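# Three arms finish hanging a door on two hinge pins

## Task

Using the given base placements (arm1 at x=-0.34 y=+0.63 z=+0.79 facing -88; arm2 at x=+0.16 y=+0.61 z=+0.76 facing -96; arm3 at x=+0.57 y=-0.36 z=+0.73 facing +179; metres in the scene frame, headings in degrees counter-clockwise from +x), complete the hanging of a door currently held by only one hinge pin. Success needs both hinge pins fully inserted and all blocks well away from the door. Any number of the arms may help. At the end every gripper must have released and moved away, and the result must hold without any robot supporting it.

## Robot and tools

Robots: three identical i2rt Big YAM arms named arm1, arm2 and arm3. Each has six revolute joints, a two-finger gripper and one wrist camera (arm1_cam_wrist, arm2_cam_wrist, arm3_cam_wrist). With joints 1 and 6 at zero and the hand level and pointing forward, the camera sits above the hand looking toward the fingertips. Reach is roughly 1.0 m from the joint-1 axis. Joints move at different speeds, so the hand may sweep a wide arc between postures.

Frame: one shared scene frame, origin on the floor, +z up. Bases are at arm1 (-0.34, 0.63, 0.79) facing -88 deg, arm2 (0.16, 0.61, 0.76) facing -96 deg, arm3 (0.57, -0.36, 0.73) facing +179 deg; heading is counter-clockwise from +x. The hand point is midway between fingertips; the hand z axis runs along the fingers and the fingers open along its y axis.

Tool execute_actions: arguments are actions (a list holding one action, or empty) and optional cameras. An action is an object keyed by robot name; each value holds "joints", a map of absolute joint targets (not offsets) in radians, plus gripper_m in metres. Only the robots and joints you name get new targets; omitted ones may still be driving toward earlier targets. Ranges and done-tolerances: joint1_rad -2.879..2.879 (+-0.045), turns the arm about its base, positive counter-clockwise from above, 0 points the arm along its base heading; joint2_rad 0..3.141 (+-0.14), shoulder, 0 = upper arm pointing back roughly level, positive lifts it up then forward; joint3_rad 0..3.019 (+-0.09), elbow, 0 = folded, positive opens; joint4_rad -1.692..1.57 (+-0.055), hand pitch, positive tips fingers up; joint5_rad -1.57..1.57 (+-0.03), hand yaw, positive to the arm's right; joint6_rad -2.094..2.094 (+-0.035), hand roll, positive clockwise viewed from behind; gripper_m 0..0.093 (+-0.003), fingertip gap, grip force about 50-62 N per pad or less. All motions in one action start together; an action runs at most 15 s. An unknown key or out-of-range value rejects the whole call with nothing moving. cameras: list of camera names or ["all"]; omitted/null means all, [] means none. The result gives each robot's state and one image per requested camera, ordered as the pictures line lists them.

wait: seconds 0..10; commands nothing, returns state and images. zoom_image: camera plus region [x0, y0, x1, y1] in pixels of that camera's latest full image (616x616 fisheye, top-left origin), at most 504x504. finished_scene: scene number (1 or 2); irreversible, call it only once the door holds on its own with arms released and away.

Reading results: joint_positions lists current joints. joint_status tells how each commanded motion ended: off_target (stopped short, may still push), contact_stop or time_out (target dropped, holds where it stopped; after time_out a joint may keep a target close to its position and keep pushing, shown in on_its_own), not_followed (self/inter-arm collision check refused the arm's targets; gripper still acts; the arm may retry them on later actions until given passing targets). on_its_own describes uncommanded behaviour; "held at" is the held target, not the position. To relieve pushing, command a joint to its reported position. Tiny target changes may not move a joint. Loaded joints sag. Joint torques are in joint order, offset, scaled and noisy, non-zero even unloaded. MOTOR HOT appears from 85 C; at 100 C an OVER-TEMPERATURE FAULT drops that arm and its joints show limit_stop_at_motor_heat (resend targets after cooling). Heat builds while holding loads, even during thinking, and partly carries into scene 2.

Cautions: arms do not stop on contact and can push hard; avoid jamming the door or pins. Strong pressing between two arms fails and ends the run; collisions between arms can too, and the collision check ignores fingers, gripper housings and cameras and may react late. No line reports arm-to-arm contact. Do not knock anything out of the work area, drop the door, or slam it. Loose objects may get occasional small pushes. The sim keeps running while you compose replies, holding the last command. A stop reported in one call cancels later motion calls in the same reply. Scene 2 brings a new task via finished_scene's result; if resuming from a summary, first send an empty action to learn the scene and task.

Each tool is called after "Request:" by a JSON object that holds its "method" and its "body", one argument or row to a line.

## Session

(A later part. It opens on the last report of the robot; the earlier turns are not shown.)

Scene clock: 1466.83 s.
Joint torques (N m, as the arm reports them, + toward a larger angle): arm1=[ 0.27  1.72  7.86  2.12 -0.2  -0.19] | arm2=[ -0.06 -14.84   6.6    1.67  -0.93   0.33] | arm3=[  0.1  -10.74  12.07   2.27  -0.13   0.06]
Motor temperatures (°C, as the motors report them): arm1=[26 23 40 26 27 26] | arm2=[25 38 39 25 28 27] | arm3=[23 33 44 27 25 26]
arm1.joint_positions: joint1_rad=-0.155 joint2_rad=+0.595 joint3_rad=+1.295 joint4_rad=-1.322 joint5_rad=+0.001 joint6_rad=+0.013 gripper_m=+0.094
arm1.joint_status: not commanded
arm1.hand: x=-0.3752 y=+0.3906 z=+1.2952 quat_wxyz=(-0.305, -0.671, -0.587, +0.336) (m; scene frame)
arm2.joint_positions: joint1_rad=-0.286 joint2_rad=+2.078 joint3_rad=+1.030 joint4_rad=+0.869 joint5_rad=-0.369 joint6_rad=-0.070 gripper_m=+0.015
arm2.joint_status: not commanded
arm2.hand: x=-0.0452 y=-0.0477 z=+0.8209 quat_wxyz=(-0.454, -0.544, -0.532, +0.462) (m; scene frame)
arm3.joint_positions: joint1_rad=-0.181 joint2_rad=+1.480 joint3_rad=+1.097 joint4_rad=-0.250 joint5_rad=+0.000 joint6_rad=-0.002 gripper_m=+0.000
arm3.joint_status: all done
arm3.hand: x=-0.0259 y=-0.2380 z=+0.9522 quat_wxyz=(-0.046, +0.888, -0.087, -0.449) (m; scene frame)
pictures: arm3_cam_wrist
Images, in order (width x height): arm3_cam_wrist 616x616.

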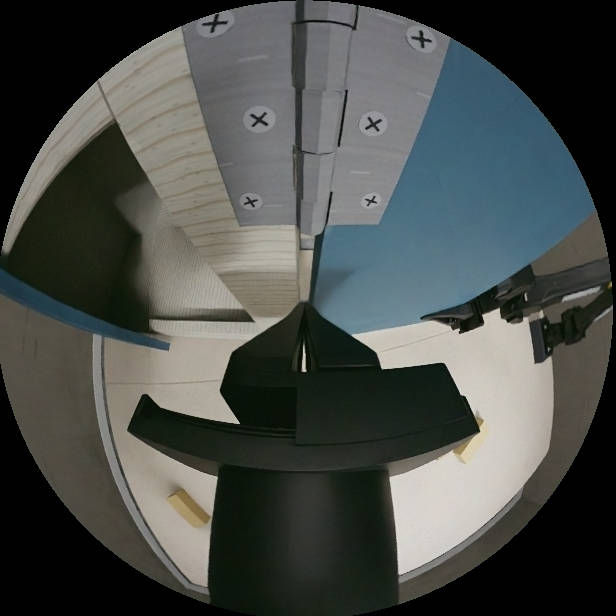

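Request:
{"method": "execute_actions", "body": {
  "actions": [
    {"arm3":{"joints":{"joint2_rad":1.5,"joint3_rad":1.165}}}
  ],
  "cameras": []
}}

Request:
{"method": "execute_actions", "body": {
  "actions": [
    {"arm3":{"joints":{"joint2_rad":1.53}}}
  ],
  "cameras": ["arm3_cam_wrist"]
}}

Scene clock: 1472.53 s.
Joint torques (N m, as the arm reports them, + toward a larger angle): arm1=[ 0.07  1.69  7.86  2.17 -0.19 -0.19] | arm2=[  0.11 -14.95   6.7    1.86  -0.98   0.36] | arm3=[ 0.11 -9.68 14.21  2.49 -0.17  0.05]
Motor temperatures (°C, as the motors report them): arm1=[26 23 40 26 27 26] | arm2=[25 37 39 25 28 27] | arm3=[23 33 45 27 25 26]
arm1.joint_positions: joint1_rad=-0.155 joint2_rad=+0.595 joint3_rad=+1.295 joint4_rad=-1.322 joint5_rad=+0.001 joint6_rad=+0.013 gripper_m=+0.094
arm1.joint_status: not commanded
arm1.hand: x=-0.3752 y=+0.3906 z=+1.2952 quat_wxyz=(-0.305, -0.671, -0.587, +0.336) (m; scene frame)
arm2.joint_positions: joint1_rad=-0.286 joint2_rad=+2.078 joint3_rad=+1.030 joint4_rad=+0.869 joint5_rad=-0.369 joint6_rad=-0.070 gripper_m=+0.015
arm2.joint_status: not commanded
arm2.hand: x=-0.0452 y=-0.0477 z=+0.8209 quat_wxyz=(-0.454, -0.544, -0.532, +0.462) (m; scene frame)
arm3.joint_positions: joint1_rad=-0.181 joint2_rad=+1.483 joint3_rad=+1.108 joint4_rad=-0.250 joint5_rad=+0.000 joint6_rad=-0.002 gripper_m=+0.000
arm3.joint_status: all done
arm3.hand: x=-0.0294 y=-0.2373 z=+0.9567 quat_wxyz=(-0.046, +0.886, -0.087, -0.453) (m; scene frame)
pictures: none
No camera images: the call's "cameras" was empty. Leave "cameras" out to get every camera's image.

Scene clock: 1473.20 s.
Joint torques (N m, as the arm reports them, + toward a larger angle): arm1=[ 0.23  1.62  7.83  2.19 -0.19 -0.18] | arm2=[  0.31 -14.75   6.66   1.77  -0.97   0.36] | arm3=[ -0.11 -10.6   13.74   2.26  -0.18   0.06]
Motor temperatures (°C, as the motors report them): arm1=[26 23 40 26 27 26] | arm2=[25 37 39 25 28 27] | arm3=[23 33 46 27 25 26]
arm1.joint_positions: joint1_rad=-0.155 joint2_rad=+0.595 joint3_rad=+1.295 joint4_rad=-1.322 joint5_rad=+0.001 joint6_rad=+0.013 gripper_m=+0.094
arm1.joint_status: not commanded
arm1.hand: x=-0.3752 y=+0.3906 z=+1.2952 quat_wxyz=(-0.305, -0.671, -0.587, +0.336) (m; scene frame)
arm2.joint_positions: joint1_rad=-0.286 joint2_rad=+2.078 joint3_rad=+1.030 joint4_rad=+0.869 joint5_rad=-0.369 joint6_rad=-0.070 gripper_m=+0.015
arm2.joint_status: not commanded
arm2.hand: x=-0.0452 y=-0.0477 z=+0.8209 quat_wxyz=(-0.454, -0.544, -0.532, +0.462) (m; scene frame)
arm3.joint_positions: joint1_rad=-0.181 joint2_rad=+1.521 joint3_rad=+1.112 joint4_rad=-0.250 joint5_rad=+0.000 joint6_rad=-0.002 gripper_m=+0.000
arm3.joint_status: all done
arm3.hand: x=-0.0339 y=-0.2364 z=+0.9368 quat_wxyz=(-0.044, +0.893, -0.087, -0.438) (m; scene frame)
pictures: arm3_cam_wrist
Images, in order (width x height): arm3_cam_wrist 616x616.

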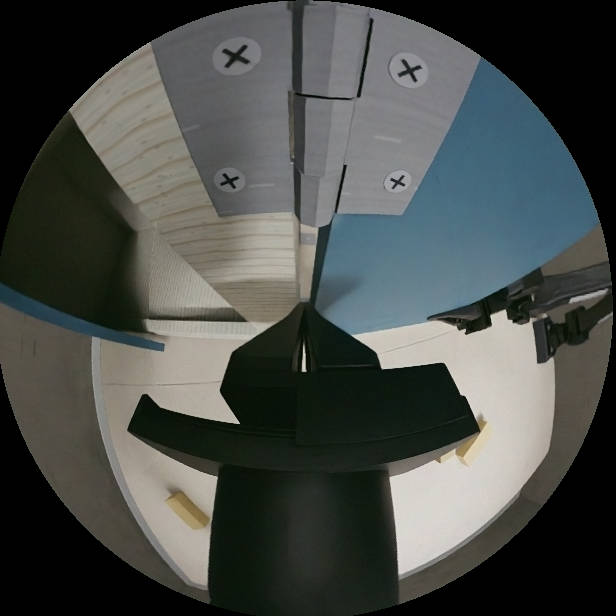

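Request:
{"method": "execute_actions", "body": {
  "actions": [
    {"arm3":{"joints":{"joint2_rad":1.63,"joint3_rad":1.11}}}
  ],
  "cameras": ["arm3_cam_wrist"]
}}

Scene clock: 1476.47 s.
Joint torques (N m, as the arm reports them, + toward a larger angle): arm1=[ 0.12  1.59  7.82  2.16 -0.19 -0.19] | arm2=[  0.43 -14.61   6.59   1.83  -0.94   0.37] | arm3=[ 0.42 -6.03  8.68  1.56 -0.27  0.07]
Motor temperatures (°C, as the motors report them): arm1=[26 23 40 26 27 26] | arm2=[25 37 39 25 28 27] | arm3=[23 33 46 27 25 26]
arm1.joint_positions: joint1_rad=-0.155 joint2_rad=+0.595 joint3_rad=+1.295 joint4_rad=-1.322 joint5_rad=+0.001 joint6_rad=+0.013 gripper_m=+0.094
arm1.joint_status: not commanded
arm1.hand: x=-0.3752 y=+0.3906 z=+1.2952 quat_wxyz=(-0.305, -0.671, -0.587, +0.336) (m; scene frame)
arm2.joint_positions: joint1_rad=-0.286 joint2_rad=+2.078 joint3_rad=+1.030 joint4_rad=+0.869 joint5_rad=-0.369 joint6_rad=-0.070 gripper_m=+0.015
arm2.joint_status: not commanded
arm2.hand: x=-0.0452 y=-0.0477 z=+0.8209 quat_wxyz=(-0.454, -0.544, -0.532, +0.462) (m; scene frame)
arm3.joint_positions: joint1_rad=-0.182 joint2_rad=+1.555 joint3_rad=+1.114 joint4_rad=-0.229 joint5_rad=+0.003 joint6_rad=-0.002 gripper_m=+0.000
arm3.joint_status: all done
arm3.hand: x=-0.0397 y=-0.2344 z=+0.9215 quat_wxyz=(-0.045, +0.896, -0.088, -0.433) (m; scene frame)
pictures: arm3_cam_wrist
Images, in order (width x height): arm3_cam_wrist 616x616.

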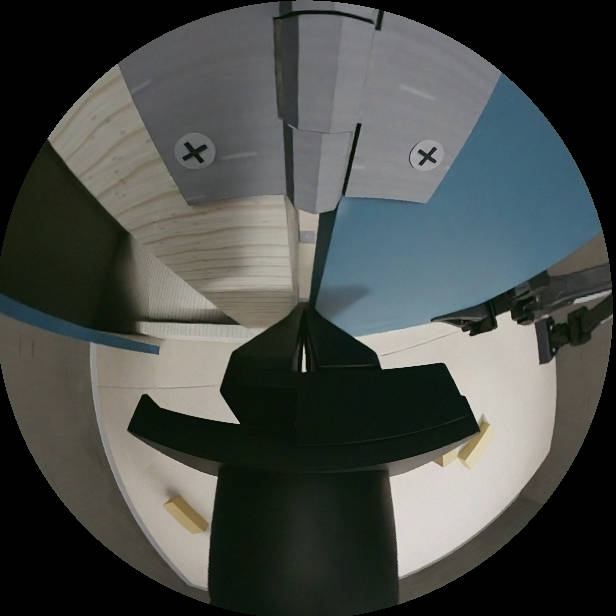

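Request:
{"method": "execute_actions", "body": {
  "actions": [
    {"arm3":{"joints":{"joint2_rad":1.75,"joint3_rad":1.08,"joint4_rad":-0.25}}}
  ],
  "cameras": ["arm3_cam_wrist"]
}}

Scene clock: 1481.43 s.
Joint torques (N m, as the arm reports them, + toward a larger angle): arm1=[ 0.14  1.72  7.86  2.15 -0.2  -0.19] | arm2=[ -0.26 -14.84   6.62   1.9   -0.95   0.36] | arm3=[-0.3   2.27  6.31  0.77 -0.27  0.09]
Motor temperatures (°C, as the motors report them): arm1=[26 23 40 26 27 26] | arm2=[25 37 39 25 28 27] | arm3=[23 32 45 27 25 26]
arm1.joint_positions: joint1_rad=-0.155 joint2_rad=+0.595 joint3_rad=+1.295 joint4_rad=-1.322 joint5_rad=+0.001 joint6_rad=+0.013 gripper_m=+0.094
arm1.joint_status: not commanded
arm1.hand: x=-0.3752 y=+0.3906 z=+1.2952 quat_wxyz=(-0.305, -0.671, -0.587, +0.336) (m; scene frame)
arm2.joint_positions: joint1_rad=-0.286 joint2_rad=+2.078 joint3_rad=+1.030 joint4_rad=+0.869 joint5_rad=-0.369 joint6_rad=-0.070 gripper_m=+0.015
arm2.joint_status: not commanded
arm2.hand: x=-0.0452 y=-0.0477 z=+0.8209 quat_wxyz=(-0.454, -0.544, -0.532, +0.462) (m; scene frame)
arm3.joint_positions: joint1_rad=-0.182 joint2_rad=+1.562 joint3_rad=+1.114 joint4_rad=-0.228 joint5_rad=+0.003 joint6_rad=-0.002 gripper_m=+0.000
arm3.joint_status: joint2_rad time_out (moved +0.007 of +0.195); the others done
arm3.on_its_own: joint2_rad reads +1.562 and still pushes toward +1.750 since a time_out
arm3.hand: x=-0.0403 y=-0.2343 z=+0.9173 quat_wxyz=(-0.045, +0.897, -0.088, -0.430) (m; scene frame)
pictures: arm3_cam_wrist
Images, in order (width x height): arm3_cam_wrist 616x616.

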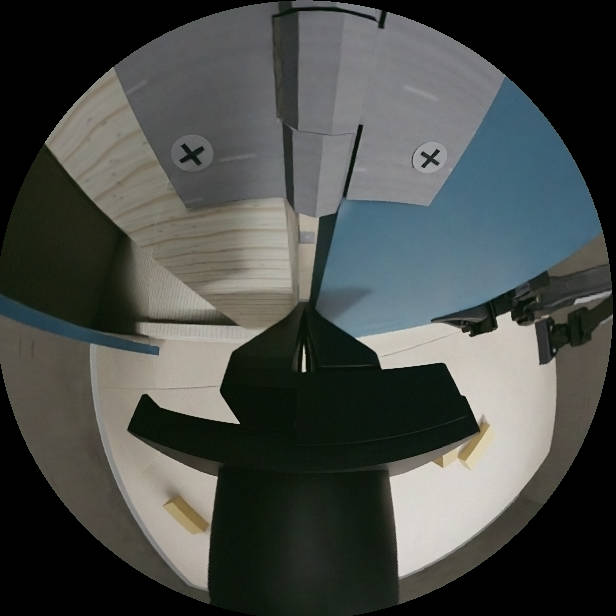

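Request:
{"method": "execute_actions", "body": {
  "actions": [
    {"arm3":{"joints":{"joint2_rad":1.6}},"arm2":{"joints":{"joint6_rad":-0.03,"joint5_rad":-0.37,"joint2_rad":2.07}}}
  ],
  "cameras": []
}}

Request:
{"method": "execute_actions", "body": {
  "actions": [
    {"arm2":{"joints":{"joint6_rad":0.04}}}
  ],
  "cameras": []
}}

Scene clock: 1497.83 s.
Joint torques (N m, as the arm reports them, + toward a larger angle): arm1=[ 0.22  1.64  7.85  2.17 -0.19 -0.18] | arm2=[  0.33 -16.13   6.68   1.78  -0.22   0.6 ] | arm3=[-0.02 -8.71  6.34  0.7  -0.29  0.07]
Motor temperatures (°C, as the motors report them): arm1=[26 23 40 26 27 26] | arm2=[25 37 39 25 28 27] | arm3=[23 32 42 27 25 26]
arm1.joint_positions: joint1_rad=-0.155 joint2_rad=+0.595 joint3_rad=+1.295 joint4_rad=-1.322 joint5_rad=+0.001 joint6_rad=+0.013 gripper_m=+0.094
arm1.joint_status: not commanded
arm1.hand: x=-0.3752 y=+0.3906 z=+1.2952 quat_wxyz=(-0.305, -0.671, -0.587, +0.336) (m; scene frame)
arm2.joint_positions: joint1_rad=-0.286 joint2_rad=+2.078 joint3_rad=+1.030 joint4_rad=+0.869 joint5_rad=-0.365 joint6_rad=-0.067 gripper_m=+0.015
arm2.joint_status: joint6_rad time_out (moved +0.003 of +0.040); the others done
arm2.on_its_own: joint6_rad reads -0.067 and still pushes toward -0.030 since a time_out
arm2.hand: x=-0.0460 y=-0.0477 z=+0.8213 quat_wxyz=(-0.454, -0.546, -0.531, +0.463) (m; scene frame)
arm3.joint_positions: joint1_rad=-0.182 joint2_rad=+1.556 joint3_rad=+1.114 joint4_rad=-0.228 joint5_rad=+0.003 joint6_rad=-0.002 gripper_m=+0.000
arm3.joint_status: all done
arm3.hand: x=-0.0401 y=-0.2344 z=+0.9209 quat_wxyz=(-0.045, +0.896, -0.088, -0.433) (m; scene frame)
pictures: none
No camera images: the call's "cameras" was empty. Leave "cameras" out to get every camera's image.

not run: a stop came earlier in this reply.

Request:
{"method": "execute_actions", "body": {
  "actions": [
    {"arm2":{"joints":{"joint6_rad":-0.06,"gripper_m":0.06}},"arm3":{"joints":{"joint2_rad":1.4,"joint3_rad":1.0}}}
  ],
  "cameras": []
}}

Request:
{"method": "execute_actions", "body": {
  "actions": [
    {"arm2":{"joints":{"joint2_rad":1.9,"joint3_rad":0.79}},"arm3":{"joints":{"joint2_rad":1.1,"joint3_rad":0.8,"joint4_rad":-1.0}}}
  ],
  "cameras": []
}}

Request:
{"method": "execute_actions", "body": {
  "actions": [
    {"arm2":{"joints":{"joint2_rad":1.3,"joint3_rad":0.3,"joint4_rad":0.5}}}
  ],
  "cameras": []
}}

Request:
{"method": "execute_actions", "body": {
  "actions": [
    {"arm2":{"joints":{"joint1_rad":0.19,"joint5_rad":0.9,"joint6_rad":0,"gripper_m":0}}}
  ],
  "cameras": []
}}

Request:
{"method": "execute_actions", "body": {
  "actions": [
    {"arm2":{"joints":{"joint2_rad":2.02,"joint3_rad":1.3,"joint4_rad":0.42}}}
  ],
  "cameras": ["arm2_cam_wrist"]
}}

Request:
{"method": "zoom_image", "body": {
  "camera": "arm2_cam_wrist",
  "region": [255,140,335,290]
}}

Scene clock: 1511.23 s.
Joint torques (N m, as the arm reports them, + toward a larger angle): arm1=[ 0.08  1.61  7.83  2.19 -0.19 -0.18] | arm2=[ -0.17 -15.83   6.59   1.77  -0.16   0.14] | arm3=[  0.03 -10.16  10.15   1.31  -0.25   0.08]
Motor temperatures (°C, as the motors report them): arm1=[26 23 40 26 27 26] | arm2=[25 38 39 25 27 27] | arm3=[23 32 42 27 25 26]
arm1.joint_positions: joint1_rad=-0.155 joint2_rad=+0.595 joint3_rad=+1.295 joint4_rad=-1.322 joint5_rad=+0.001 joint6_rad=+0.013 gripper_m=+0.094
arm1.joint_status: not commanded
arm1.hand: x=-0.3752 y=+0.3906 z=+1.2952 quat_wxyz=(-0.305, -0.671, -0.587, +0.336) (m; scene frame)
arm2.joint_positions: joint1_rad=-0.286 joint2_rad=+2.077 joint3_rad=+1.030 joint4_rad=+0.869 joint5_rad=-0.367 joint6_rad=-0.063 gripper_m=+0.060
arm2.joint_status: all done
arm2.hand: x=-0.0455 y=-0.0477 z=+0.8215 quat_wxyz=(-0.455, -0.547, -0.530, +0.461) (m; scene frame)
arm3.joint_positions: joint1_rad=-0.182 joint2_rad=+1.406 joint3_rad=+0.988 joint4_rad=-0.246 joint5_rad=+0.003 joint6_rad=-0.002 gripper_m=+0.000
arm3.joint_status: all done
arm3.hand: x=+0.0117 y=-0.2449 z=+0.9356 quat_wxyz=(-0.045, +0.895, -0.088, -0.436) (m; scene frame)
pictures: none
No camera images: the call's "cameras" was empty. Leave "cameras" out to get every camera's image.

Scene clock: 1512.63 s.
Joint torques (N m, as the arm reports them, + toward a larger angle): arm1=[ 0.09  1.53  7.84  2.22 -0.19 -0.19] | arm2=[  0.12 -13.26   6.18   1.7   -0.18   0.15] | arm3=[ 0.09 -4.87  8.81  0.59 -0.23  0.05]
Motor temperatures (°C, as the motors report them): arm1=[26 23 40 26 27 26] | arm2=[25 38 39 25 27 27] | arm3=[23 32 42 27 25 26]
arm1.joint_positions: joint1_rad=-0.155 joint2_rad=+0.595 joint3_rad=+1.295 joint4_rad=-1.322 joint5_rad=+0.001 joint6_rad=+0.013 gripper_m=+0.094
arm1.joint_status: not commanded
arm1.hand: x=-0.3752 y=+0.3906 z=+1.2952 quat_wxyz=(-0.305, -0.671, -0.587, +0.336) (m; scene frame)
arm2.joint_positions: joint1_rad=-0.286 joint2_rad=+1.894 joint3_rad=+0.792 joint4_rad=+0.869 joint5_rad=-0.367 joint6_rad=-0.063 gripper_m=+0.060
arm2.joint_status: all done
arm2.hand: x=-0.0151 y=+0.0256 z=+0.8381 quat_wxyz=(-0.447, -0.563, -0.537, +0.442) (m; scene frame)
arm3.joint_positions: joint1_rad=-0.182 joint2_rad=+1.095 joint3_rad=+0.800 joint4_rad=-0.989 joint5_rad=+0.003 joint6_rad=-0.002 gripper_m=+0.000
arm3.joint_status: all done
arm3.hand: x=+0.2332 y=-0.2892 z=+0.8783 quat_wxyz=(-0.016, +0.985, -0.097, -0.142) (m; scene frame)
pictures: none
No camera images: the call's "cameras" was empty. Leave "cameras" out to get every camera's image.

Scene clock: 1513.87 s.
Joint torques (N m, as the arm reports them, + toward a larger angle): arm1=[ 0.14  1.65  7.88  2.16 -0.19 -0.18] | arm2=[ 0.29 -5.58  7.04  0.84 -0.2   0.12] | arm3=[-0.18 -4.88  8.94  0.42 -0.23  0.07]
Motor temperatures (°C, as the motors report them): arm1=[26 23 40 26 27 26] | arm2=[25 37 39 25 27 27] | arm3=[23 32 42 27 25 26]
arm1.joint_positions: joint1_rad=-0.155 joint2_rad=+0.595 joint3_rad=+1.295 joint4_rad=-1.322 joint5_rad=+0.001 joint6_rad=+0.013 gripper_m=+0.094
arm1.joint_status: not commanded
arm1.hand: x=-0.3752 y=+0.3906 z=+1.2952 quat_wxyz=(-0.305, -0.671, -0.587, +0.336) (m; scene frame)
arm2.joint_positions: joint1_rad=-0.286 joint2_rad=+1.304 joint3_rad=+0.299 joint4_rad=+0.520 joint5_rad=-0.367 joint6_rad=-0.063 gripper_m=+0.060
arm2.joint_status: all done
arm2.hand: x=+0.0649 y=+0.2172 z=+0.8462 quat_wxyz=(-0.405, -0.631, -0.563, +0.348) (m; scene frame)
arm3.joint_positions: joint1_rad=-0.182 joint2_rad=+1.095 joint3_rad=+0.800 joint4_rad=-0.989 joint5_rad=+0.003 joint6_rad=-0.002 gripper_m=+0.000
arm3.joint_status: not commanded
arm3.hand: x=+0.2332 y=-0.2892 z=+0.8783 quat_wxyz=(-0.016, +0.985, -0.097, -0.142) (m; scene frame)
pictures: none
No camera images: the call's "cameras" was empty. Leave "cameras" out to get every camera's image.

Scene clock: 1515.47 s.
Joint torques (N m, as the arm reports them, + toward a larger angle): arm1=[ 0.18  1.64  7.85  2.16 -0.19 -0.18] | arm2=[ 0.19 -5.84  6.75  0.73  0.54  0.23] | arm3=[-0.25 -4.76  8.97  0.42 -0.25  0.08]
Motor temperatures (°C, as the motors report them): arm1=[26 23 40 26 27 26] | arm2=[25 37 39 25 27 27] | arm3=[23 32 42 27 25 26]
arm1.joint_positions: joint1_rad=-0.155 joint2_rad=+0.595 joint3_rad=+1.295 joint4_rad=-1.322 joint5_rad=+0.001 joint6_rad=+0.013 gripper_m=+0.094
arm1.joint_status: not commanded
arm1.hand: x=-0.3752 y=+0.3906 z=+1.2952 quat_wxyz=(-0.305, -0.671, -0.587, +0.336) (m; scene frame)
arm2.joint_positions: joint1_rad=+0.182 joint2_rad=+1.304 joint3_rad=+0.299 joint4_rad=+0.520 joint5_rad=+0.896 joint6_rad=-0.008 gripper_m=+0.001
arm2.joint_status: all done
arm2.hand: x=+0.0534 y=+0.2482 z=+0.8707 quat_wxyz=(-0.089, -0.690, -0.413, +0.588) (m; scene frame)
arm3.joint_positions: joint1_rad=-0.182 joint2_rad=+1.095 joint3_rad=+0.800 joint4_rad=-0.989 joint5_rad=+0.003 joint6_rad=-0.002 gripper_m=+0.000
arm3.joint_status: not commanded
arm3.hand: x=+0.2332 y=-0.2892 z=+0.8783 quat_wxyz=(-0.016, +0.985, -0.097, -0.142) (m; scene frame)
pictures: none
No camera images: the call's "cameras" was empty. Leave "cameras" out to get every camera's image.

Scene clock: 1517.13 s.
Joint torques (N m, as the arm reports them, + toward a larger angle): arm1=[-0.01  1.61  7.88  2.17 -0.19 -0.19] | arm2=[  0.19 -16.94  11.68   0.92   0.29   0.23] | arm3=[ 0.01 -4.95  9.    0.47 -0.25  0.08]
Motor temperatures (°C, as the motors report them): arm1=[26 23 40 26 27 26] | arm2=[25 37 39 25 27 27] | arm3=[23 32 42 27 25 26]
arm1.joint_positions: joint1_rad=-0.155 joint2_rad=+0.595 joint3_rad=+1.295 joint4_rad=-1.322 joint5_rad=+0.001 joint6_rad=+0.013 gripper_m=+0.094
arm1.joint_status: not commanded
arm1.hand: x=-0.3752 y=+0.3906 z=+1.2952 quat_wxyz=(-0.305, -0.671, -0.587, +0.336) (m; scene frame)
arm2.joint_positions: joint1_rad=+0.182 joint2_rad=+2.013 joint3_rad=+1.265 joint4_rad=+0.438 joint5_rad=+0.899 joint6_rad=-0.008 gripper_m=+0.001
arm2.joint_status: all done
arm2.hand: x=+0.0779 y=-0.0957 z=+0.8949 quat_wxyz=(-0.151, -0.683, -0.359, +0.618) (m; scene frame)
arm3.joint_positions: joint1_rad=-0.182 joint2_rad=+1.095 joint3_rad=+0.800 joint4_rad=-0.989 joint5_rad=+0.003 joint6_rad=-0.002 gripper_m=+0.000
arm3.joint_status: not commanded
arm3.hand: x=+0.2332 y=-0.2892 z=+0.8783 quat_wxyz=(-0.016, +0.985, -0.097, -0.142) (m; scene frame)
pictures: arm2_cam_wrist
Images, in order (width x height): arm2_cam_wrist 616x616.

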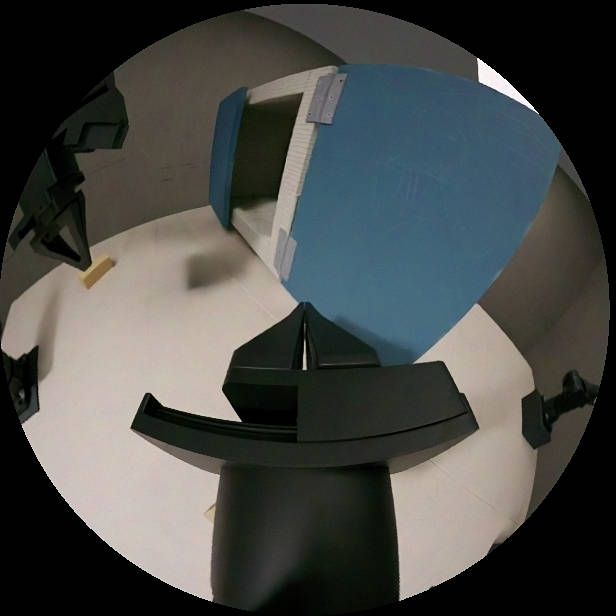

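Region (255, 140, 335, 290) of arm2_cam_wrist's 616x616 image, scaled by 3.360, with more detail than that image has; it fills the left 269 columns of this view, and the rest is white.

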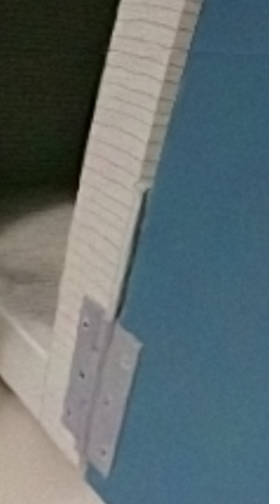

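Request:
{"method": "execute_actions", "body": {
  "actions": [
    {"arm2":{"joints":{"joint2_rad":1.3,"joint3_rad":0.3,"joint4_rad":0.5}}}
  ],
  "cameras": []
}}

Request:
{"method": "execute_actions", "body": {
  "actions": [
    {"arm2":{"joints":{"joint1_rad":-0.4,"joint5_rad":-0.37}}}
  ],
  "cameras": []
}}

Request:
{"method": "execute_actions", "body": {
  "actions": [
    {"arm2":{"joints":{"joint2_rad":1.9,"joint3_rad":0.79,"joint4_rad":0.87}}}
  ],
  "cameras": []
}}

Request:
{"method": "execute_actions", "body": {
  "actions": [
    {"arm2":{"joints":{"joint2_rad":2.1,"joint3_rad":1.08}}}
  ],
  "cameras": ["arm2_cam_wrist"]
}}

Scene clock: 1533.23 s.
Joint torques (N m, as the arm reports them, + toward a larger angle): arm1=[ 0.26  1.62  7.87  2.22 -0.18 -0.19] | arm2=[-0.1  -5.75  7.    2.18  0.41  0.23] | arm3=[-0.25 -4.92  8.98  0.45 -0.22  0.09]
Motor temperatures (°C, as the motors report them): arm1=[26 23 40 26 27 26] | arm2=[25 37 41 25 27 27] | arm3=[23 31 43 26 25 26]
arm1.joint_positions: joint1_rad=-0.155 joint2_rad=+0.595 joint3_rad=+1.295 joint4_rad=-1.322 joint5_rad=+0.001 joint6_rad=+0.013 gripper_m=+0.094
arm1.joint_status: not commanded
arm1.hand: x=-0.3752 y=+0.3906 z=+1.2952 quat_wxyz=(-0.305, -0.671, -0.587, +0.336) (m; scene frame)
arm2.joint_positions: joint1_rad=+0.182 joint2_rad=+1.311 joint3_rad=+0.296 joint4_rad=+0.484 joint5_rad=+0.900 joint6_rad=-0.007 gripper_m=+0.001
arm2.joint_status: all done
arm2.hand: x=+0.0528 y=+0.2533 z=+0.8618 quat_wxyz=(-0.072, -0.691, -0.426, +0.580) (m; scene frame)
arm3.joint_positions: joint1_rad=-0.182 joint2_rad=+1.095 joint3_rad=+0.800 joint4_rad=-0.989 joint5_rad=+0.003 joint6_rad=-0.002 gripper_m=+0.000
arm3.joint_status: not commanded
arm3.hand: x=+0.2332 y=-0.2892 z=+0.8783 quat_wxyz=(-0.016, +0.985, -0.097, -0.142) (m; scene frame)
pictures: none
No camera images: the call's "cameras" was empty. Leave "cameras" out to get every camera's image.

Scene clock: 1534.83 s.
Joint torques (N m, as the arm reports them, + toward a larger angle): arm1=[ 0.09  1.61  7.83  2.18 -0.2  -0.18] | arm2=[-1.07 -6.19  7.12  2.24 -0.28  0.17] | arm3=[-0.04 -4.78  9.01  0.49 -0.24  0.06]
Motor temperatures (°C, as the motors report them): arm1=[26 23 40 26 27 26] | arm2=[25 37 41 25 27 27] | arm3=[23 31 43 26 25 26]
arm1.joint_positions: joint1_rad=-0.155 joint2_rad=+0.595 joint3_rad=+1.295 joint4_rad=-1.322 joint5_rad=+0.001 joint6_rad=+0.013 gripper_m=+0.094
arm1.joint_status: not commanded
arm1.hand: x=-0.3752 y=+0.3906 z=+1.2952 quat_wxyz=(-0.305, -0.671, -0.587, +0.336) (m; scene frame)
arm2.joint_positions: joint1_rad=-0.392 joint2_rad=+1.311 joint3_rad=+0.296 joint4_rad=+0.484 joint5_rad=-0.366 joint6_rad=-0.007 gripper_m=+0.001
arm2.joint_status: all done
arm2.hand: x=+0.0269 y=+0.2348 z=+0.8346 quat_wxyz=(-0.388, -0.686, -0.513, +0.340) (m; scene frame)
arm3.joint_positions: joint1_rad=-0.182 joint2_rad=+1.095 joint3_rad=+0.800 joint4_rad=-0.989 joint5_rad=+0.003 joint6_rad=-0.002 gripper_m=+0.000
arm3.joint_status: not commanded
arm3.hand: x=+0.2332 y=-0.2892 z=+0.8783 quat_wxyz=(-0.016, +0.985, -0.097, -0.142) (m; scene frame)
pictures: none
No camera images: the call's "cameras" was empty. Leave "cameras" out to get every camera's image.

Scene clock: 1536.20 s.
Joint torques (N m, as the arm reports them, + toward a larger angle): arm1=[ 0.13  1.77  7.87  2.19 -0.2  -0.19] | arm2=[ -0.81 -13.37   8.12   2.76  -0.19   0.18] | arm3=[-0.04 -5.16  8.91  0.56 -0.25  0.06]
Motor temperatures (°C, as the motors report them): arm1=[26 23 40 26 27 26] | arm2=[25 37 41 25 27 27] | arm3=[23 31 43 26 25 26]
arm1.joint_positions: joint1_rad=-0.155 joint2_rad=+0.595 joint3_rad=+1.295 joint4_rad=-1.322 joint5_rad=+0.001 joint6_rad=+0.013 gripper_m=+0.094
arm1.joint_status: not commanded
arm1.hand: x=-0.3752 y=+0.3906 z=+1.2952 quat_wxyz=(-0.305, -0.671, -0.587, +0.336) (m; scene frame)
arm2.joint_positions: joint1_rad=-0.392 joint2_rad=+1.901 joint3_rad=+0.762 joint4_rad=+0.842 joint5_rad=-0.368 joint6_rad=-0.007 gripper_m=+0.001
arm2.joint_status: all done
arm2.hand: x=-0.0684 y=+0.0600 z=+0.8156 quat_wxyz=(-0.427, -0.623, -0.496, +0.429) (m; scene frame)
arm3.joint_positions: joint1_rad=-0.182 joint2_rad=+1.095 joint3_rad=+0.800 joint4_rad=-0.989 joint5_rad=+0.003 joint6_rad=-0.002 gripper_m=+0.000
arm3.joint_status: not commanded
arm3.hand: x=+0.2332 y=-0.2892 z=+0.8783 quat_wxyz=(-0.016, +0.985, -0.097, -0.142) (m; scene frame)
pictures: none
No camera images: the call's "cameras" was empty. Leave "cameras" out to get every camera's image.

Scene clock: 1537.23 s.
Joint torques (N m, as the arm reports them, + toward a larger angle): arm1=[ 0.2   1.52  7.85  2.17 -0.19 -0.19] | arm2=[ -1.32 -15.91   9.26   2.8   -0.13   0.17] | arm3=[-0.11 -4.96  9.04  0.6  -0.23  0.07]
Motor temperatures (°C, as the motors report them): arm1=[26 23 40 26 27 26] | arm2=[25 37 41 25 27 27] | arm3=[23 31 43 26 25 26]
arm1.joint_positions: joint1_rad=-0.155 joint2_rad=+0.595 joint3_rad=+1.295 joint4_rad=-1.322 joint5_rad=+0.001 joint6_rad=+0.013 gripper_m=+0.094
arm1.joint_status: not commanded
arm1.hand: x=-0.3752 y=+0.3906 z=+1.2952 quat_wxyz=(-0.305, -0.671, -0.587, +0.336) (m; scene frame)
arm2.joint_positions: joint1_rad=-0.392 joint2_rad=+2.099 joint3_rad=+1.047 joint4_rad=+0.843 joint5_rad=-0.368 joint6_rad=-0.007 gripper_m=+0.001
arm2.joint_status: all done
arm2.hand: x=-0.1150 y=-0.0253 z=+0.8075 quat_wxyz=(-0.440, -0.597, -0.487, +0.461) (m; scene frame)
arm3.joint_positions: joint1_rad=-0.182 joint2_rad=+1.095 joint3_rad=+0.800 joint4_rad=-0.989 joint5_rad=+0.003 joint6_rad=-0.002 gripper_m=+0.000
arm3.joint_status: not commanded
arm3.hand: x=+0.2332 y=-0.2892 z=+0.8783 quat_wxyz=(-0.016, +0.985, -0.097, -0.142) (m; scene frame)
pictures: arm2_cam_wrist
Images, in order (width x height): arm2_cam_wrist 616x616.

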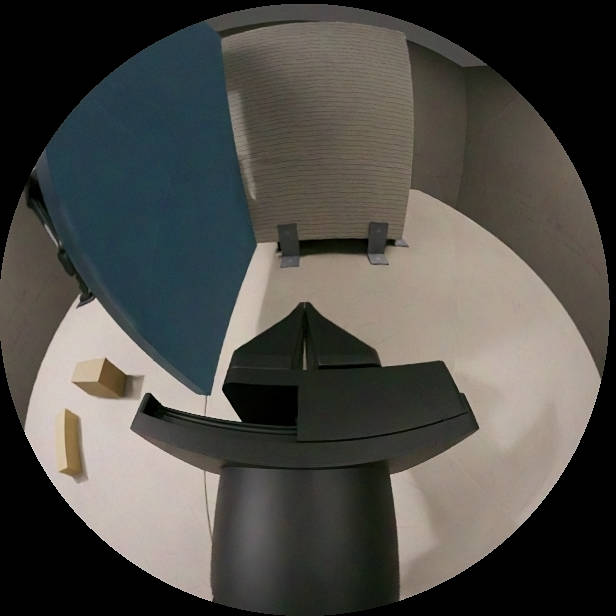

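Request:
{"method": "execute_actions", "body": {
  "actions": [
    {"arm2":{"joints":{"joint1_rad":-0.1}}}
  ]
}}

Scene clock: 1541.43 s.
Joint torques (N m, as the arm reports them, + toward a larger angle): arm1=[-0.03  1.67  7.84  2.15 -0.2  -0.18] | arm2=[ -0.75 -15.74   9.33   2.8    0.04   0.21] | arm3=[-0.53 -5.19  8.92  0.54 -0.2   0.06]
Motor temperatures (°C, as the motors report them): arm1=[26 23 40 26 27 26] | arm2=[25 37 41 25 27 27] | arm3=[23 31 43 26 25 26]
arm1.joint_positions: joint1_rad=-0.155 joint2_rad=+0.595 joint3_rad=+1.295 joint4_rad=-1.322 joint5_rad=+0.001 joint6_rad=+0.013 gripper_m=+0.094
arm1.joint_status: not commanded
arm1.hand: x=-0.3752 y=+0.3906 z=+1.2952 quat_wxyz=(-0.305, -0.671, -0.587, +0.336) (m; scene frame)
arm2.joint_positions: joint1_rad=-0.095 joint2_rad=+2.099 joint3_rad=+1.047 joint4_rad=+0.843 joint5_rad=-0.371 joint6_rad=-0.007 gripper_m=+0.001
arm2.joint_status: all done
arm2.hand: x=+0.0828 y=-0.0788 z=+0.8095 quat_wxyz=(-0.504, -0.517, -0.571, +0.392) (m; scene frame)
arm3.joint_positions: joint1_rad=-0.177 joint2_rad=+1.095 joint3_rad=+0.800 joint4_rad=-0.990 joint5_rad=+0.002 joint6_rad=-0.002 gripper_m=+0.000
arm3.joint_status: not commanded
arm3.hand: x=+0.2330 y=-0.2910 z=+0.8783 quat_wxyz=(-0.015, +0.985, -0.094, -0.142) (m; scene frame)
pictures: arm1_cam_wrist, arm2_cam_wrist, arm3_cam_wrist
Images, in order (width x height): arm1_cam_wrist 616x616, arm2_cam_wrist 616x616, arm3_cam_wrist 616x616.

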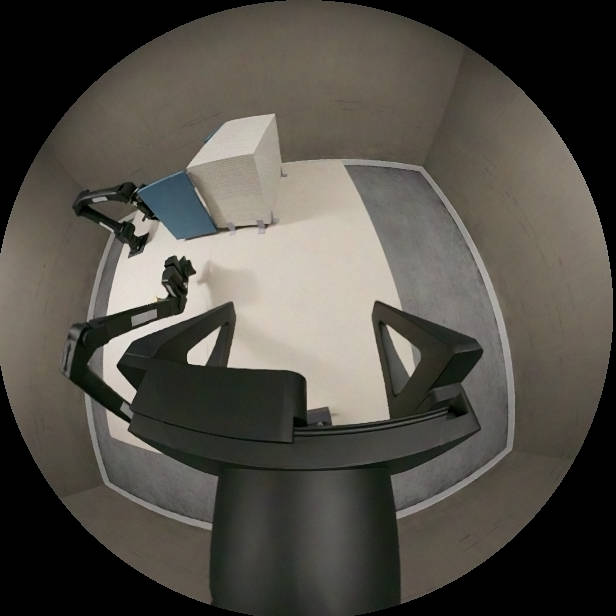

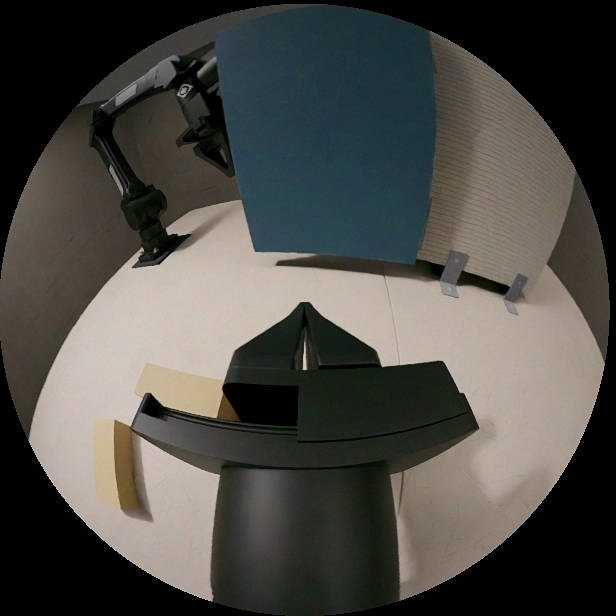

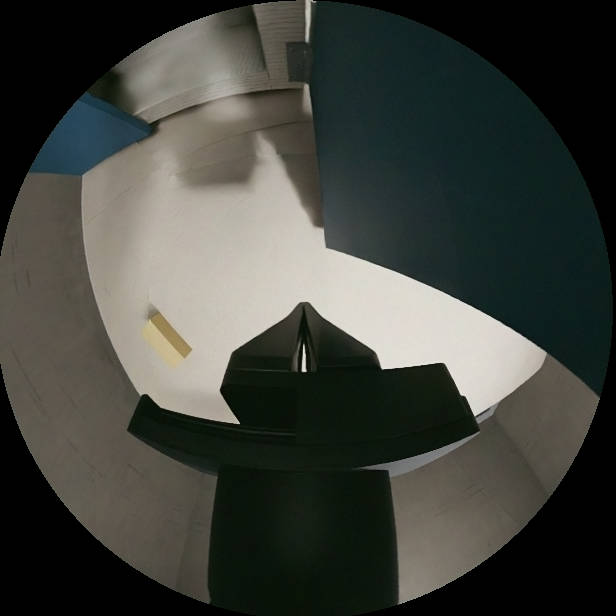

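Request:
{"method": "zoom_image", "body": {
  "camera": "arm2_cam_wrist",
  "region": [400,140,460,270]
}}

Region (400, 140, 460, 270) of arm2_cam_wrist's 616x616 image, scaled by 3.877, with more detail than that image has; it fills the left 233 columns of this view, and the rest is white.

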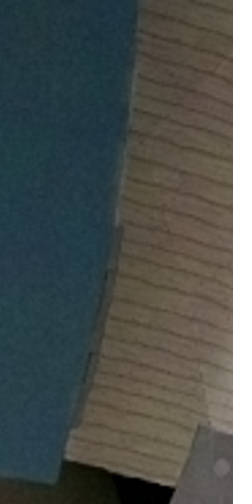

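Request:
{"method": "execute_actions", "body": {
  "actions": [
    {"arm3":{"joints":{"joint2_rad":0.5,"joint3_rad":0.5,"joint4_rad":-0.6}},"arm2":{"joints":{"joint2_rad":1.9,"joint3_rad":1.0}}}
  ],
  "cameras": []
}}

Request:
{"method": "execute_actions", "body": {
  "actions": [
    {"arm2":{"joints":{"joint1_rad":0.05,"joint5_rad":0,"joint2_rad":2.15,"joint3_rad":1.36,"joint4_rad":0.85}}}
  ],
  "cameras": []
}}

Request:
{"method": "execute_actions", "body": {
  "actions": [
    {"arm2":{"joints":{"joint2_rad":2.42,"joint3_rad":1.85,"joint4_rad":0.6}}}
  ]
}}

Scene clock: 1564.00 s.
Joint torques (N m, as the arm reports them, + toward a larger angle): arm1=[ 0.06  1.51  7.88  2.17 -0.19 -0.19] | arm2=[ -0.38 -13.42   8.57   2.39   0.06   0.18] | arm3=[-0.66  0.07  9.91  2.33 -0.21  0.04]
Motor temperatures (°C, as the motors report them): arm1=[26 23 40 26 27 26] | arm2=[25 37 40 26 27 27] | arm3=[23 31 44 26 25 26]
arm1.joint_positions: joint1_rad=-0.155 joint2_rad=+0.595 joint3_rad=+1.295 joint4_rad=-1.322 joint5_rad=+0.001 joint6_rad=+0.013 gripper_m=+0.094
arm1.joint_status: not commanded
arm1.hand: x=-0.3752 y=+0.3906 z=+1.2952 quat_wxyz=(-0.305, -0.671, -0.587, +0.336) (m; scene frame)
arm2.joint_positions: joint1_rad=-0.095 joint2_rad=+1.884 joint3_rad=+0.992 joint4_rad=+0.851 joint5_rad=-0.371 joint6_rad=-0.007 gripper_m=+0.001
arm2.joint_status: all done
arm2.hand: x=+0.0846 y=-0.0653 z=+0.9296 quat_wxyz=(-0.535, -0.467, -0.545, +0.446) (m; scene frame)
arm3.joint_positions: joint1_rad=-0.177 joint2_rad=+0.501 joint3_rad=+0.502 joint4_rad=-0.619 joint5_rad=+0.002 joint6_rad=-0.002 gripper_m=+0.000
arm3.joint_status: all done
arm3.hand: x=+0.2712 y=-0.2985 z=+0.9565 quat_wxyz=(-0.046, +0.885, -0.085, -0.456) (m; scene frame)
pictures: none
No camera images: the call's "cameras" was empty. Leave "cameras" out to get every camera's image.

Scene clock: 1565.17 s.
Joint torques (N m, as the arm reports them, + toward a larger angle): arm1=[ 0.18  1.67  7.82  2.2  -0.19 -0.2 ] | arm2=[ -1.8  -18.46  11.55   1.74   0.19   0.22] | arm3=[-0.43 -0.03  9.83  2.38 -0.19  0.07]
Motor temperatures (°C, as the motors report them): arm1=[26 23 40 26 27 26] | arm2=[25 37 41 26 27 27] | arm3=[23 31 44 26 25 26]
arm1.joint_positions: joint1_rad=-0.155 joint2_rad=+0.595 joint3_rad=+1.295 joint4_rad=-1.322 joint5_rad=+0.001 joint6_rad=+0.013 gripper_m=+0.094
arm1.joint_status: not commanded
arm1.hand: x=-0.3752 y=+0.3906 z=+1.2952 quat_wxyz=(-0.305, -0.671, -0.587, +0.336) (m; scene frame)
arm2.joint_positions: joint1_rad=+0.060 joint2_rad=+2.155 joint3_rad=+1.321 joint4_rad=+0.851 joint5_rad=-0.003 joint6_rad=-0.007 gripper_m=+0.001
arm2.joint_status: all done
arm2.hand: x=+0.1232 y=-0.1791 z=+0.8975 quat_wxyz=(-0.494, -0.505, -0.483, +0.517) (m; scene frame)
arm3.joint_positions: joint1_rad=-0.177 joint2_rad=+0.501 joint3_rad=+0.502 joint4_rad=-0.619 joint5_rad=+0.002 joint6_rad=-0.002 gripper_m=+0.000
arm3.joint_status: not commanded
arm3.hand: x=+0.2712 y=-0.2985 z=+0.9565 quat_wxyz=(-0.046, +0.885, -0.085, -0.456) (m; scene frame)
pictures: none
No camera images: the call's "cameras" was empty. Leave "cameras" out to get every camera's image.

Scene clock: 1566.63 s.
Joint torques (N m, as the arm reports them, + toward a larger angle): arm1=[ 0.3   1.66  7.84  2.18 -0.2  -0.19] | arm2=[ -1.03 -22.65  13.18   1.28   0.17   0.16] | arm3=[-0.41 -0.05  9.94  2.3  -0.22  0.05]
Motor temperatures (°C, as the motors report them): arm1=[26 23 40 26 27 26] | arm2=[25 38 41 26 27 27] | arm3=[23 31 44 27 25 26]
arm1.joint_positions: joint1_rad=-0.155 joint2_rad=+0.595 joint3_rad=+1.295 joint4_rad=-1.322 joint5_rad=+0.001 joint6_rad=+0.013 gripper_m=+0.094
arm1.joint_status: not commanded
arm1.hand: x=-0.3752 y=+0.3906 z=+1.2952 quat_wxyz=(-0.305, -0.671, -0.587, +0.336) (m; scene frame)
arm2.joint_positions: joint1_rad=+0.060 joint2_rad=+2.423 joint3_rad=+1.807 joint4_rad=+0.614 joint5_rad=-0.003 joint6_rad=-0.007 gripper_m=+0.001
arm2.joint_status: all done
arm2.hand: x=+0.1175 y=-0.2985 z=+0.8755 quat_wxyz=(-0.489, -0.510, -0.487, +0.512) (m; scene frame)
arm3.joint_positions: joint1_rad=-0.177 joint2_rad=+0.501 joint3_rad=+0.502 joint4_rad=-0.619 joint5_rad=+0.002 joint6_rad=-0.002 gripper_m=+0.000
arm3.joint_status: not commanded
arm3.hand: x=+0.2712 y=-0.2985 z=+0.9565 quat_wxyz=(-0.046, +0.885, -0.085, -0.456) (m; scene frame)
pictures: arm1_cam_wrist, arm2_cam_wrist, arm3_cam_wrist
Images, in order (width x height): arm1_cam_wrist 616x616, arm2_cam_wrist 616x616, arm3_cam_wrist 616x616.

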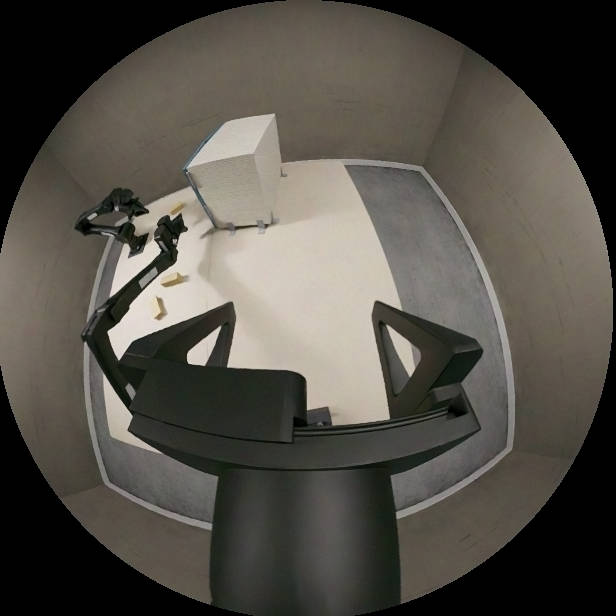

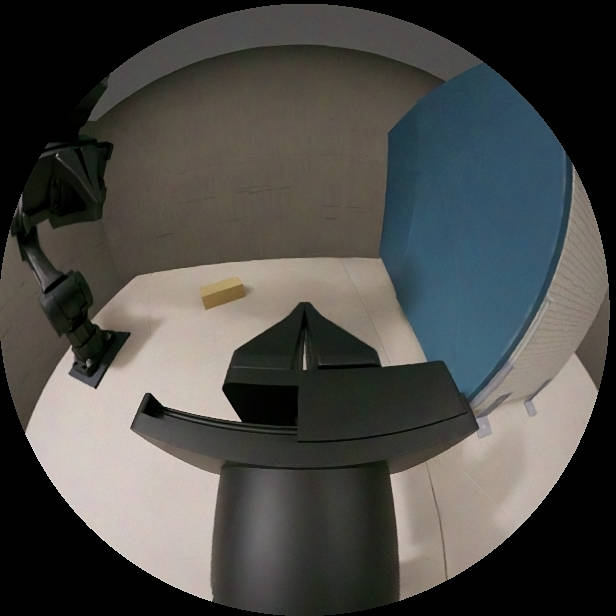

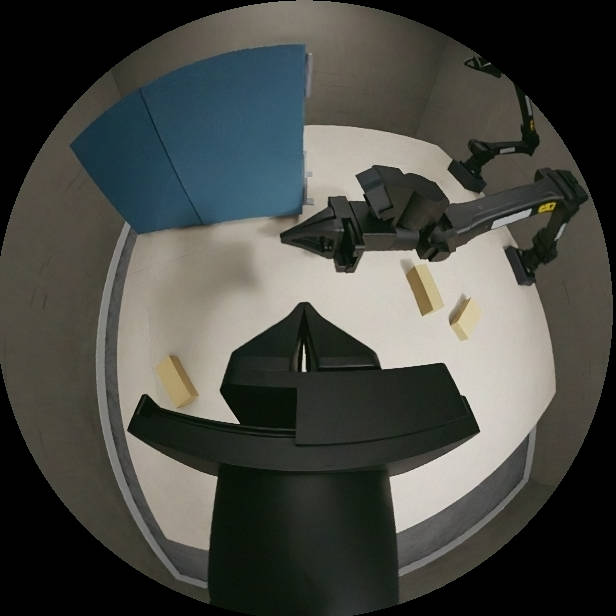

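Request:
{"method": "execute_actions", "body": {
  "actions": [
    {"arm2":{"joints":{"joint2_rad":2.0,"joint3_rad":1.4}}}
  ],
  "cameras": []
}}

Request:
{"method": "execute_actions", "body": {
  "actions": [
    {"arm2":{"joints":{"joint1_rad":-0.135,"joint4_rad":0.2}}}
  ],
  "cameras": []
}}

Request:
{"method": "execute_actions", "body": {
  "actions": [
    {"arm2":{"joints":{"joint2_rad":2.065,"joint3_rad":1.64,"joint4_rad":0.155}}}
  ],
  "cameras": ["arm2_cam_wrist"]
}}

Request:
{"method": "zoom_image", "body": {
  "camera": "arm2_cam_wrist",
  "region": [240,200,370,340]
}}

Scene clock: 1578.33 s.
Joint torques (N m, as the arm reports them, + toward a larger angle): arm1=[ 0.28  1.8   7.84  2.19 -0.19 -0.18] | arm2=[ -1.34 -16.89   9.8    1.28   0.16   0.17] | arm3=[-0.24 -0.1   9.77  2.4  -0.2   0.06]
Motor temperatures (°C, as the motors report them): arm1=[26 23 40 26 27 26] | arm2=[25 39 42 25 27 27] | arm3=[23 31 45 27 25 26]
arm1.joint_positions: joint1_rad=-0.155 joint2_rad=+0.595 joint3_rad=+1.295 joint4_rad=-1.322 joint5_rad=+0.001 joint6_rad=+0.013 gripper_m=+0.094
arm1.joint_status: not commanded
arm1.hand: x=-0.3752 y=+0.3906 z=+1.2952 quat_wxyz=(-0.305, -0.671, -0.587, +0.336) (m; scene frame)
arm2.joint_positions: joint1_rad=+0.060 joint2_rad=+1.986 joint3_rad=+1.401 joint4_rad=+0.614 joint5_rad=-0.003 joint6_rad=-0.007 gripper_m=+0.001
arm2.joint_status: all done
arm2.hand: x=+0.1219 y=-0.1894 z=+1.0132 quat_wxyz=(-0.497, -0.502, -0.480, +0.520) (m; scene frame)
arm3.joint_positions: joint1_rad=-0.177 joint2_rad=+0.501 joint3_rad=+0.502 joint4_rad=-0.619 joint5_rad=+0.002 joint6_rad=-0.002 gripper_m=+0.000
arm3.joint_status: not commanded
arm3.hand: x=+0.2712 y=-0.2985 z=+0.9565 quat_wxyz=(-0.046, +0.885, -0.085, -0.456) (m; scene frame)
pictures: none
No camera images: the call's "cameras" was empty. Leave "cameras" out to get every camera's image.

Scene clock: 1579.63 s.
Joint torques (N m, as the arm reports them, + toward a larger angle): arm1=[ 0.14  1.6   7.86  2.17 -0.19 -0.18] | arm2=[  0.07 -16.23   9.92   0.99  -0.04   0.21] | arm3=[-0.22  0.35  9.86  2.34 -0.21  0.07]
Motor temperatures (°C, as the motors report them): arm1=[26 23 40 26 27 26] | arm2=[25 39 42 25 27 27] | arm3=[23 31 45 27 25 26]
arm1.joint_positions: joint1_rad=-0.155 joint2_rad=+0.595 joint3_rad=+1.295 joint4_rad=-1.322 joint5_rad=+0.001 joint6_rad=+0.013 gripper_m=+0.094
arm1.joint_status: not commanded
arm1.hand: x=-0.3752 y=+0.3906 z=+1.2952 quat_wxyz=(-0.305, -0.671, -0.587, +0.336) (m; scene frame)
arm2.joint_positions: joint1_rad=-0.137 joint2_rad=+1.986 joint3_rad=+1.401 joint4_rad=+0.220 joint5_rad=+0.001 joint6_rad=-0.007 gripper_m=+0.001
arm2.joint_status: all done
arm2.hand: x=-0.0306 y=-0.1509 z=+0.9170 quat_wxyz=(-0.350, -0.649, -0.505, +0.448) (m; scene frame)
arm3.joint_positions: joint1_rad=-0.177 joint2_rad=+0.501 joint3_rad=+0.502 joint4_rad=-0.619 joint5_rad=+0.002 joint6_rad=-0.002 gripper_m=+0.000
arm3.joint_status: not commanded
arm3.hand: x=+0.2712 y=-0.2985 z=+0.9565 quat_wxyz=(-0.046, +0.885, -0.085, -0.456) (m; scene frame)
pictures: none
No camera images: the call's "cameras" was empty. Leave "cameras" out to get every camera's image.

Scene clock: 1580.63 s.
Joint torques (N m, as the arm reports them, + toward a larger angle): arm1=[ 0.18  1.47  7.86  2.17 -0.19 -0.18] | arm2=[ -0.34 -19.69  13.92   1.11  -0.02   0.2 ] | arm3=[-0.44 -0.27  9.94  2.34 -0.23  0.04]
Motor temperatures (°C, as the motors report them): arm1=[26 23 40 26 27 26] | arm2=[25 39 43 25 27 27] | arm3=[23 31 45 27 25 26]
arm1.joint_positions: joint1_rad=-0.155 joint2_rad=+0.595 joint3_rad=+1.295 joint4_rad=-1.322 joint5_rad=+0.001 joint6_rad=+0.013 gripper_m=+0.094
arm1.joint_status: not commanded
arm1.hand: x=-0.3752 y=+0.3906 z=+1.2952 quat_wxyz=(-0.305, -0.671, -0.587, +0.336) (m; scene frame)
arm2.joint_positions: joint1_rad=-0.137 joint2_rad=+2.067 joint3_rad=+1.597 joint4_rad=+0.170 joint5_rad=+0.001 joint6_rad=-0.007 gripper_m=+0.001
arm2.joint_status: all done
arm2.hand: x=-0.0437 y=-0.2016 z=+0.9515 quat_wxyz=(-0.366, -0.634, -0.494, +0.469) (m; scene frame)
arm3.joint_positions: joint1_rad=-0.177 joint2_rad=+0.501 joint3_rad=+0.502 joint4_rad=-0.619 joint5_rad=+0.002 joint6_rad=-0.002 gripper_m=+0.000
arm3.joint_status: not commanded
arm3.hand: x=+0.2712 y=-0.2985 z=+0.9565 quat_wxyz=(-0.046, +0.885, -0.085, -0.456) (m; scene frame)
pictures: arm2_cam_wrist
Images, in order (width x height): arm2_cam_wrist 616x616.

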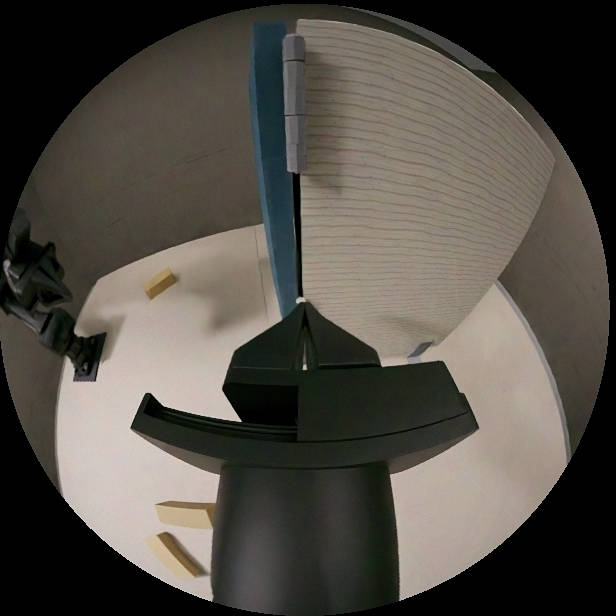

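Region (240, 200, 370, 340) of arm2_cam_wrist's 616x616 image, scaled by 3.600, with more detail than that image has; it fills the left 468 columns of this view, and the rest is white.

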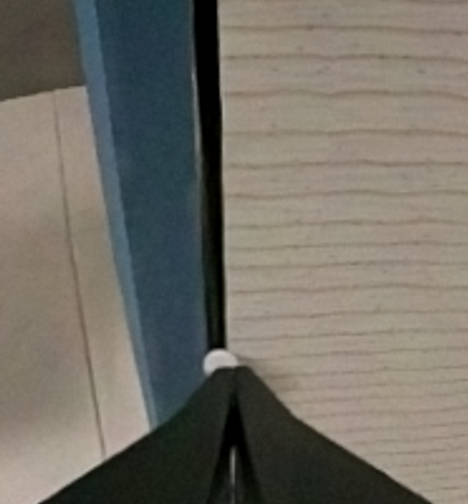

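Request:
{"method": "execute_actions", "body": {
  "actions": [
    {"arm2":{"joints":{"joint1_rad":-0.115,"joint2_rad":2.12,"joint3_rad":1.72,"joint4_rad":0.12}}}
  ],
  "cameras": ["arm2_cam_wrist"]
}}

Request:
{"method": "zoom_image", "body": {
  "camera": "arm2_cam_wrist",
  "region": [260,240,350,340]
}}

Scene clock: 1585.93 s.
Joint torques (N m, as the arm reports them, + toward a larger angle): arm1=[ 0.17  1.67  7.88  2.18 -0.18 -0.18] | arm2=[  1.01 -18.13  15.71   0.97  -0.03   0.19] | arm3=[-0.55  0.23  9.96  2.41 -0.22  0.06]
Motor temperatures (°C, as the motors report them): arm1=[26 23 40 26 27 26] | arm2=[25 39 43 25 27 27] | arm3=[23 31 45 27 25 26]
arm1.joint_positions: joint1_rad=-0.155 joint2_rad=+0.595 joint3_rad=+1.295 joint4_rad=-1.322 joint5_rad=+0.001 joint6_rad=+0.013 gripper_m=+0.094
arm1.joint_status: not commanded
arm1.hand: x=-0.3752 y=+0.3906 z=+1.2952 quat_wxyz=(-0.305, -0.671, -0.587, +0.336) (m; scene frame)
arm2.joint_positions: joint1_rad=-0.126 joint2_rad=+2.101 joint3_rad=+1.660 joint4_rad=+0.141 joint5_rad=+0.001 joint6_rad=-0.007 gripper_m=+0.001
arm2.joint_status: all done
arm2.hand: x=-0.0375 y=-0.2183 z=+0.9535 quat_wxyz=(-0.369, -0.631, -0.498, +0.467) (m; scene frame)
arm3.joint_positions: joint1_rad=-0.177 joint2_rad=+0.501 joint3_rad=+0.502 joint4_rad=-0.619 joint5_rad=+0.002 joint6_rad=-0.002 gripper_m=+0.000
arm3.joint_status: not commanded
arm3.hand: x=+0.2712 y=-0.2985 z=+0.9565 quat_wxyz=(-0.046, +0.885, -0.085, -0.456) (m; scene frame)
pictures: arm2_cam_wrist
Images, in order (width x height): arm2_cam_wrist 616x616.

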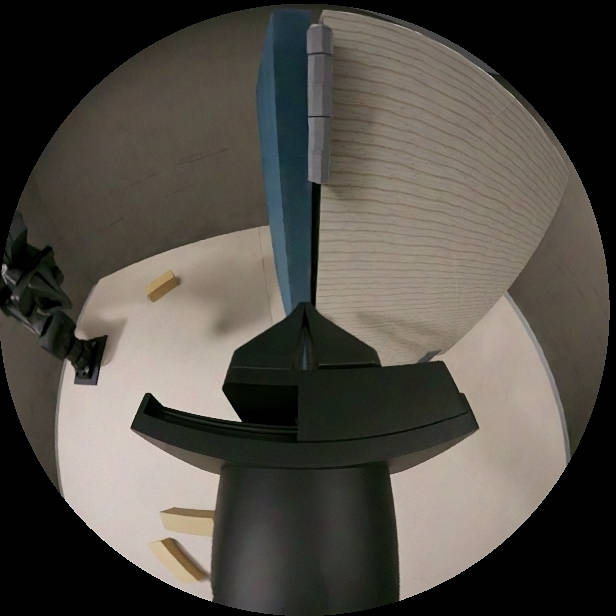

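Region (260, 240, 350, 340) of arm2_cam_wrist's 616x616 image, scaled by 5.040, with more detail than that image has; it fills the left 454 columns of this view, and the rest is white.

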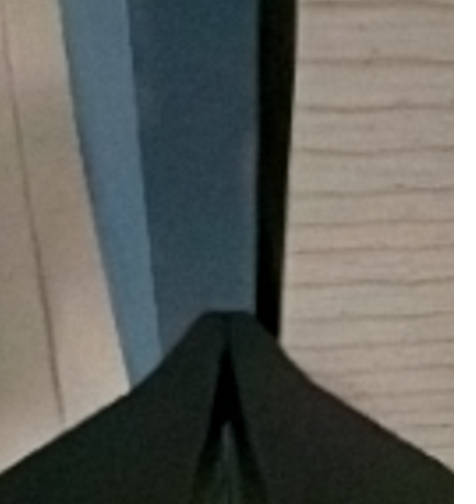

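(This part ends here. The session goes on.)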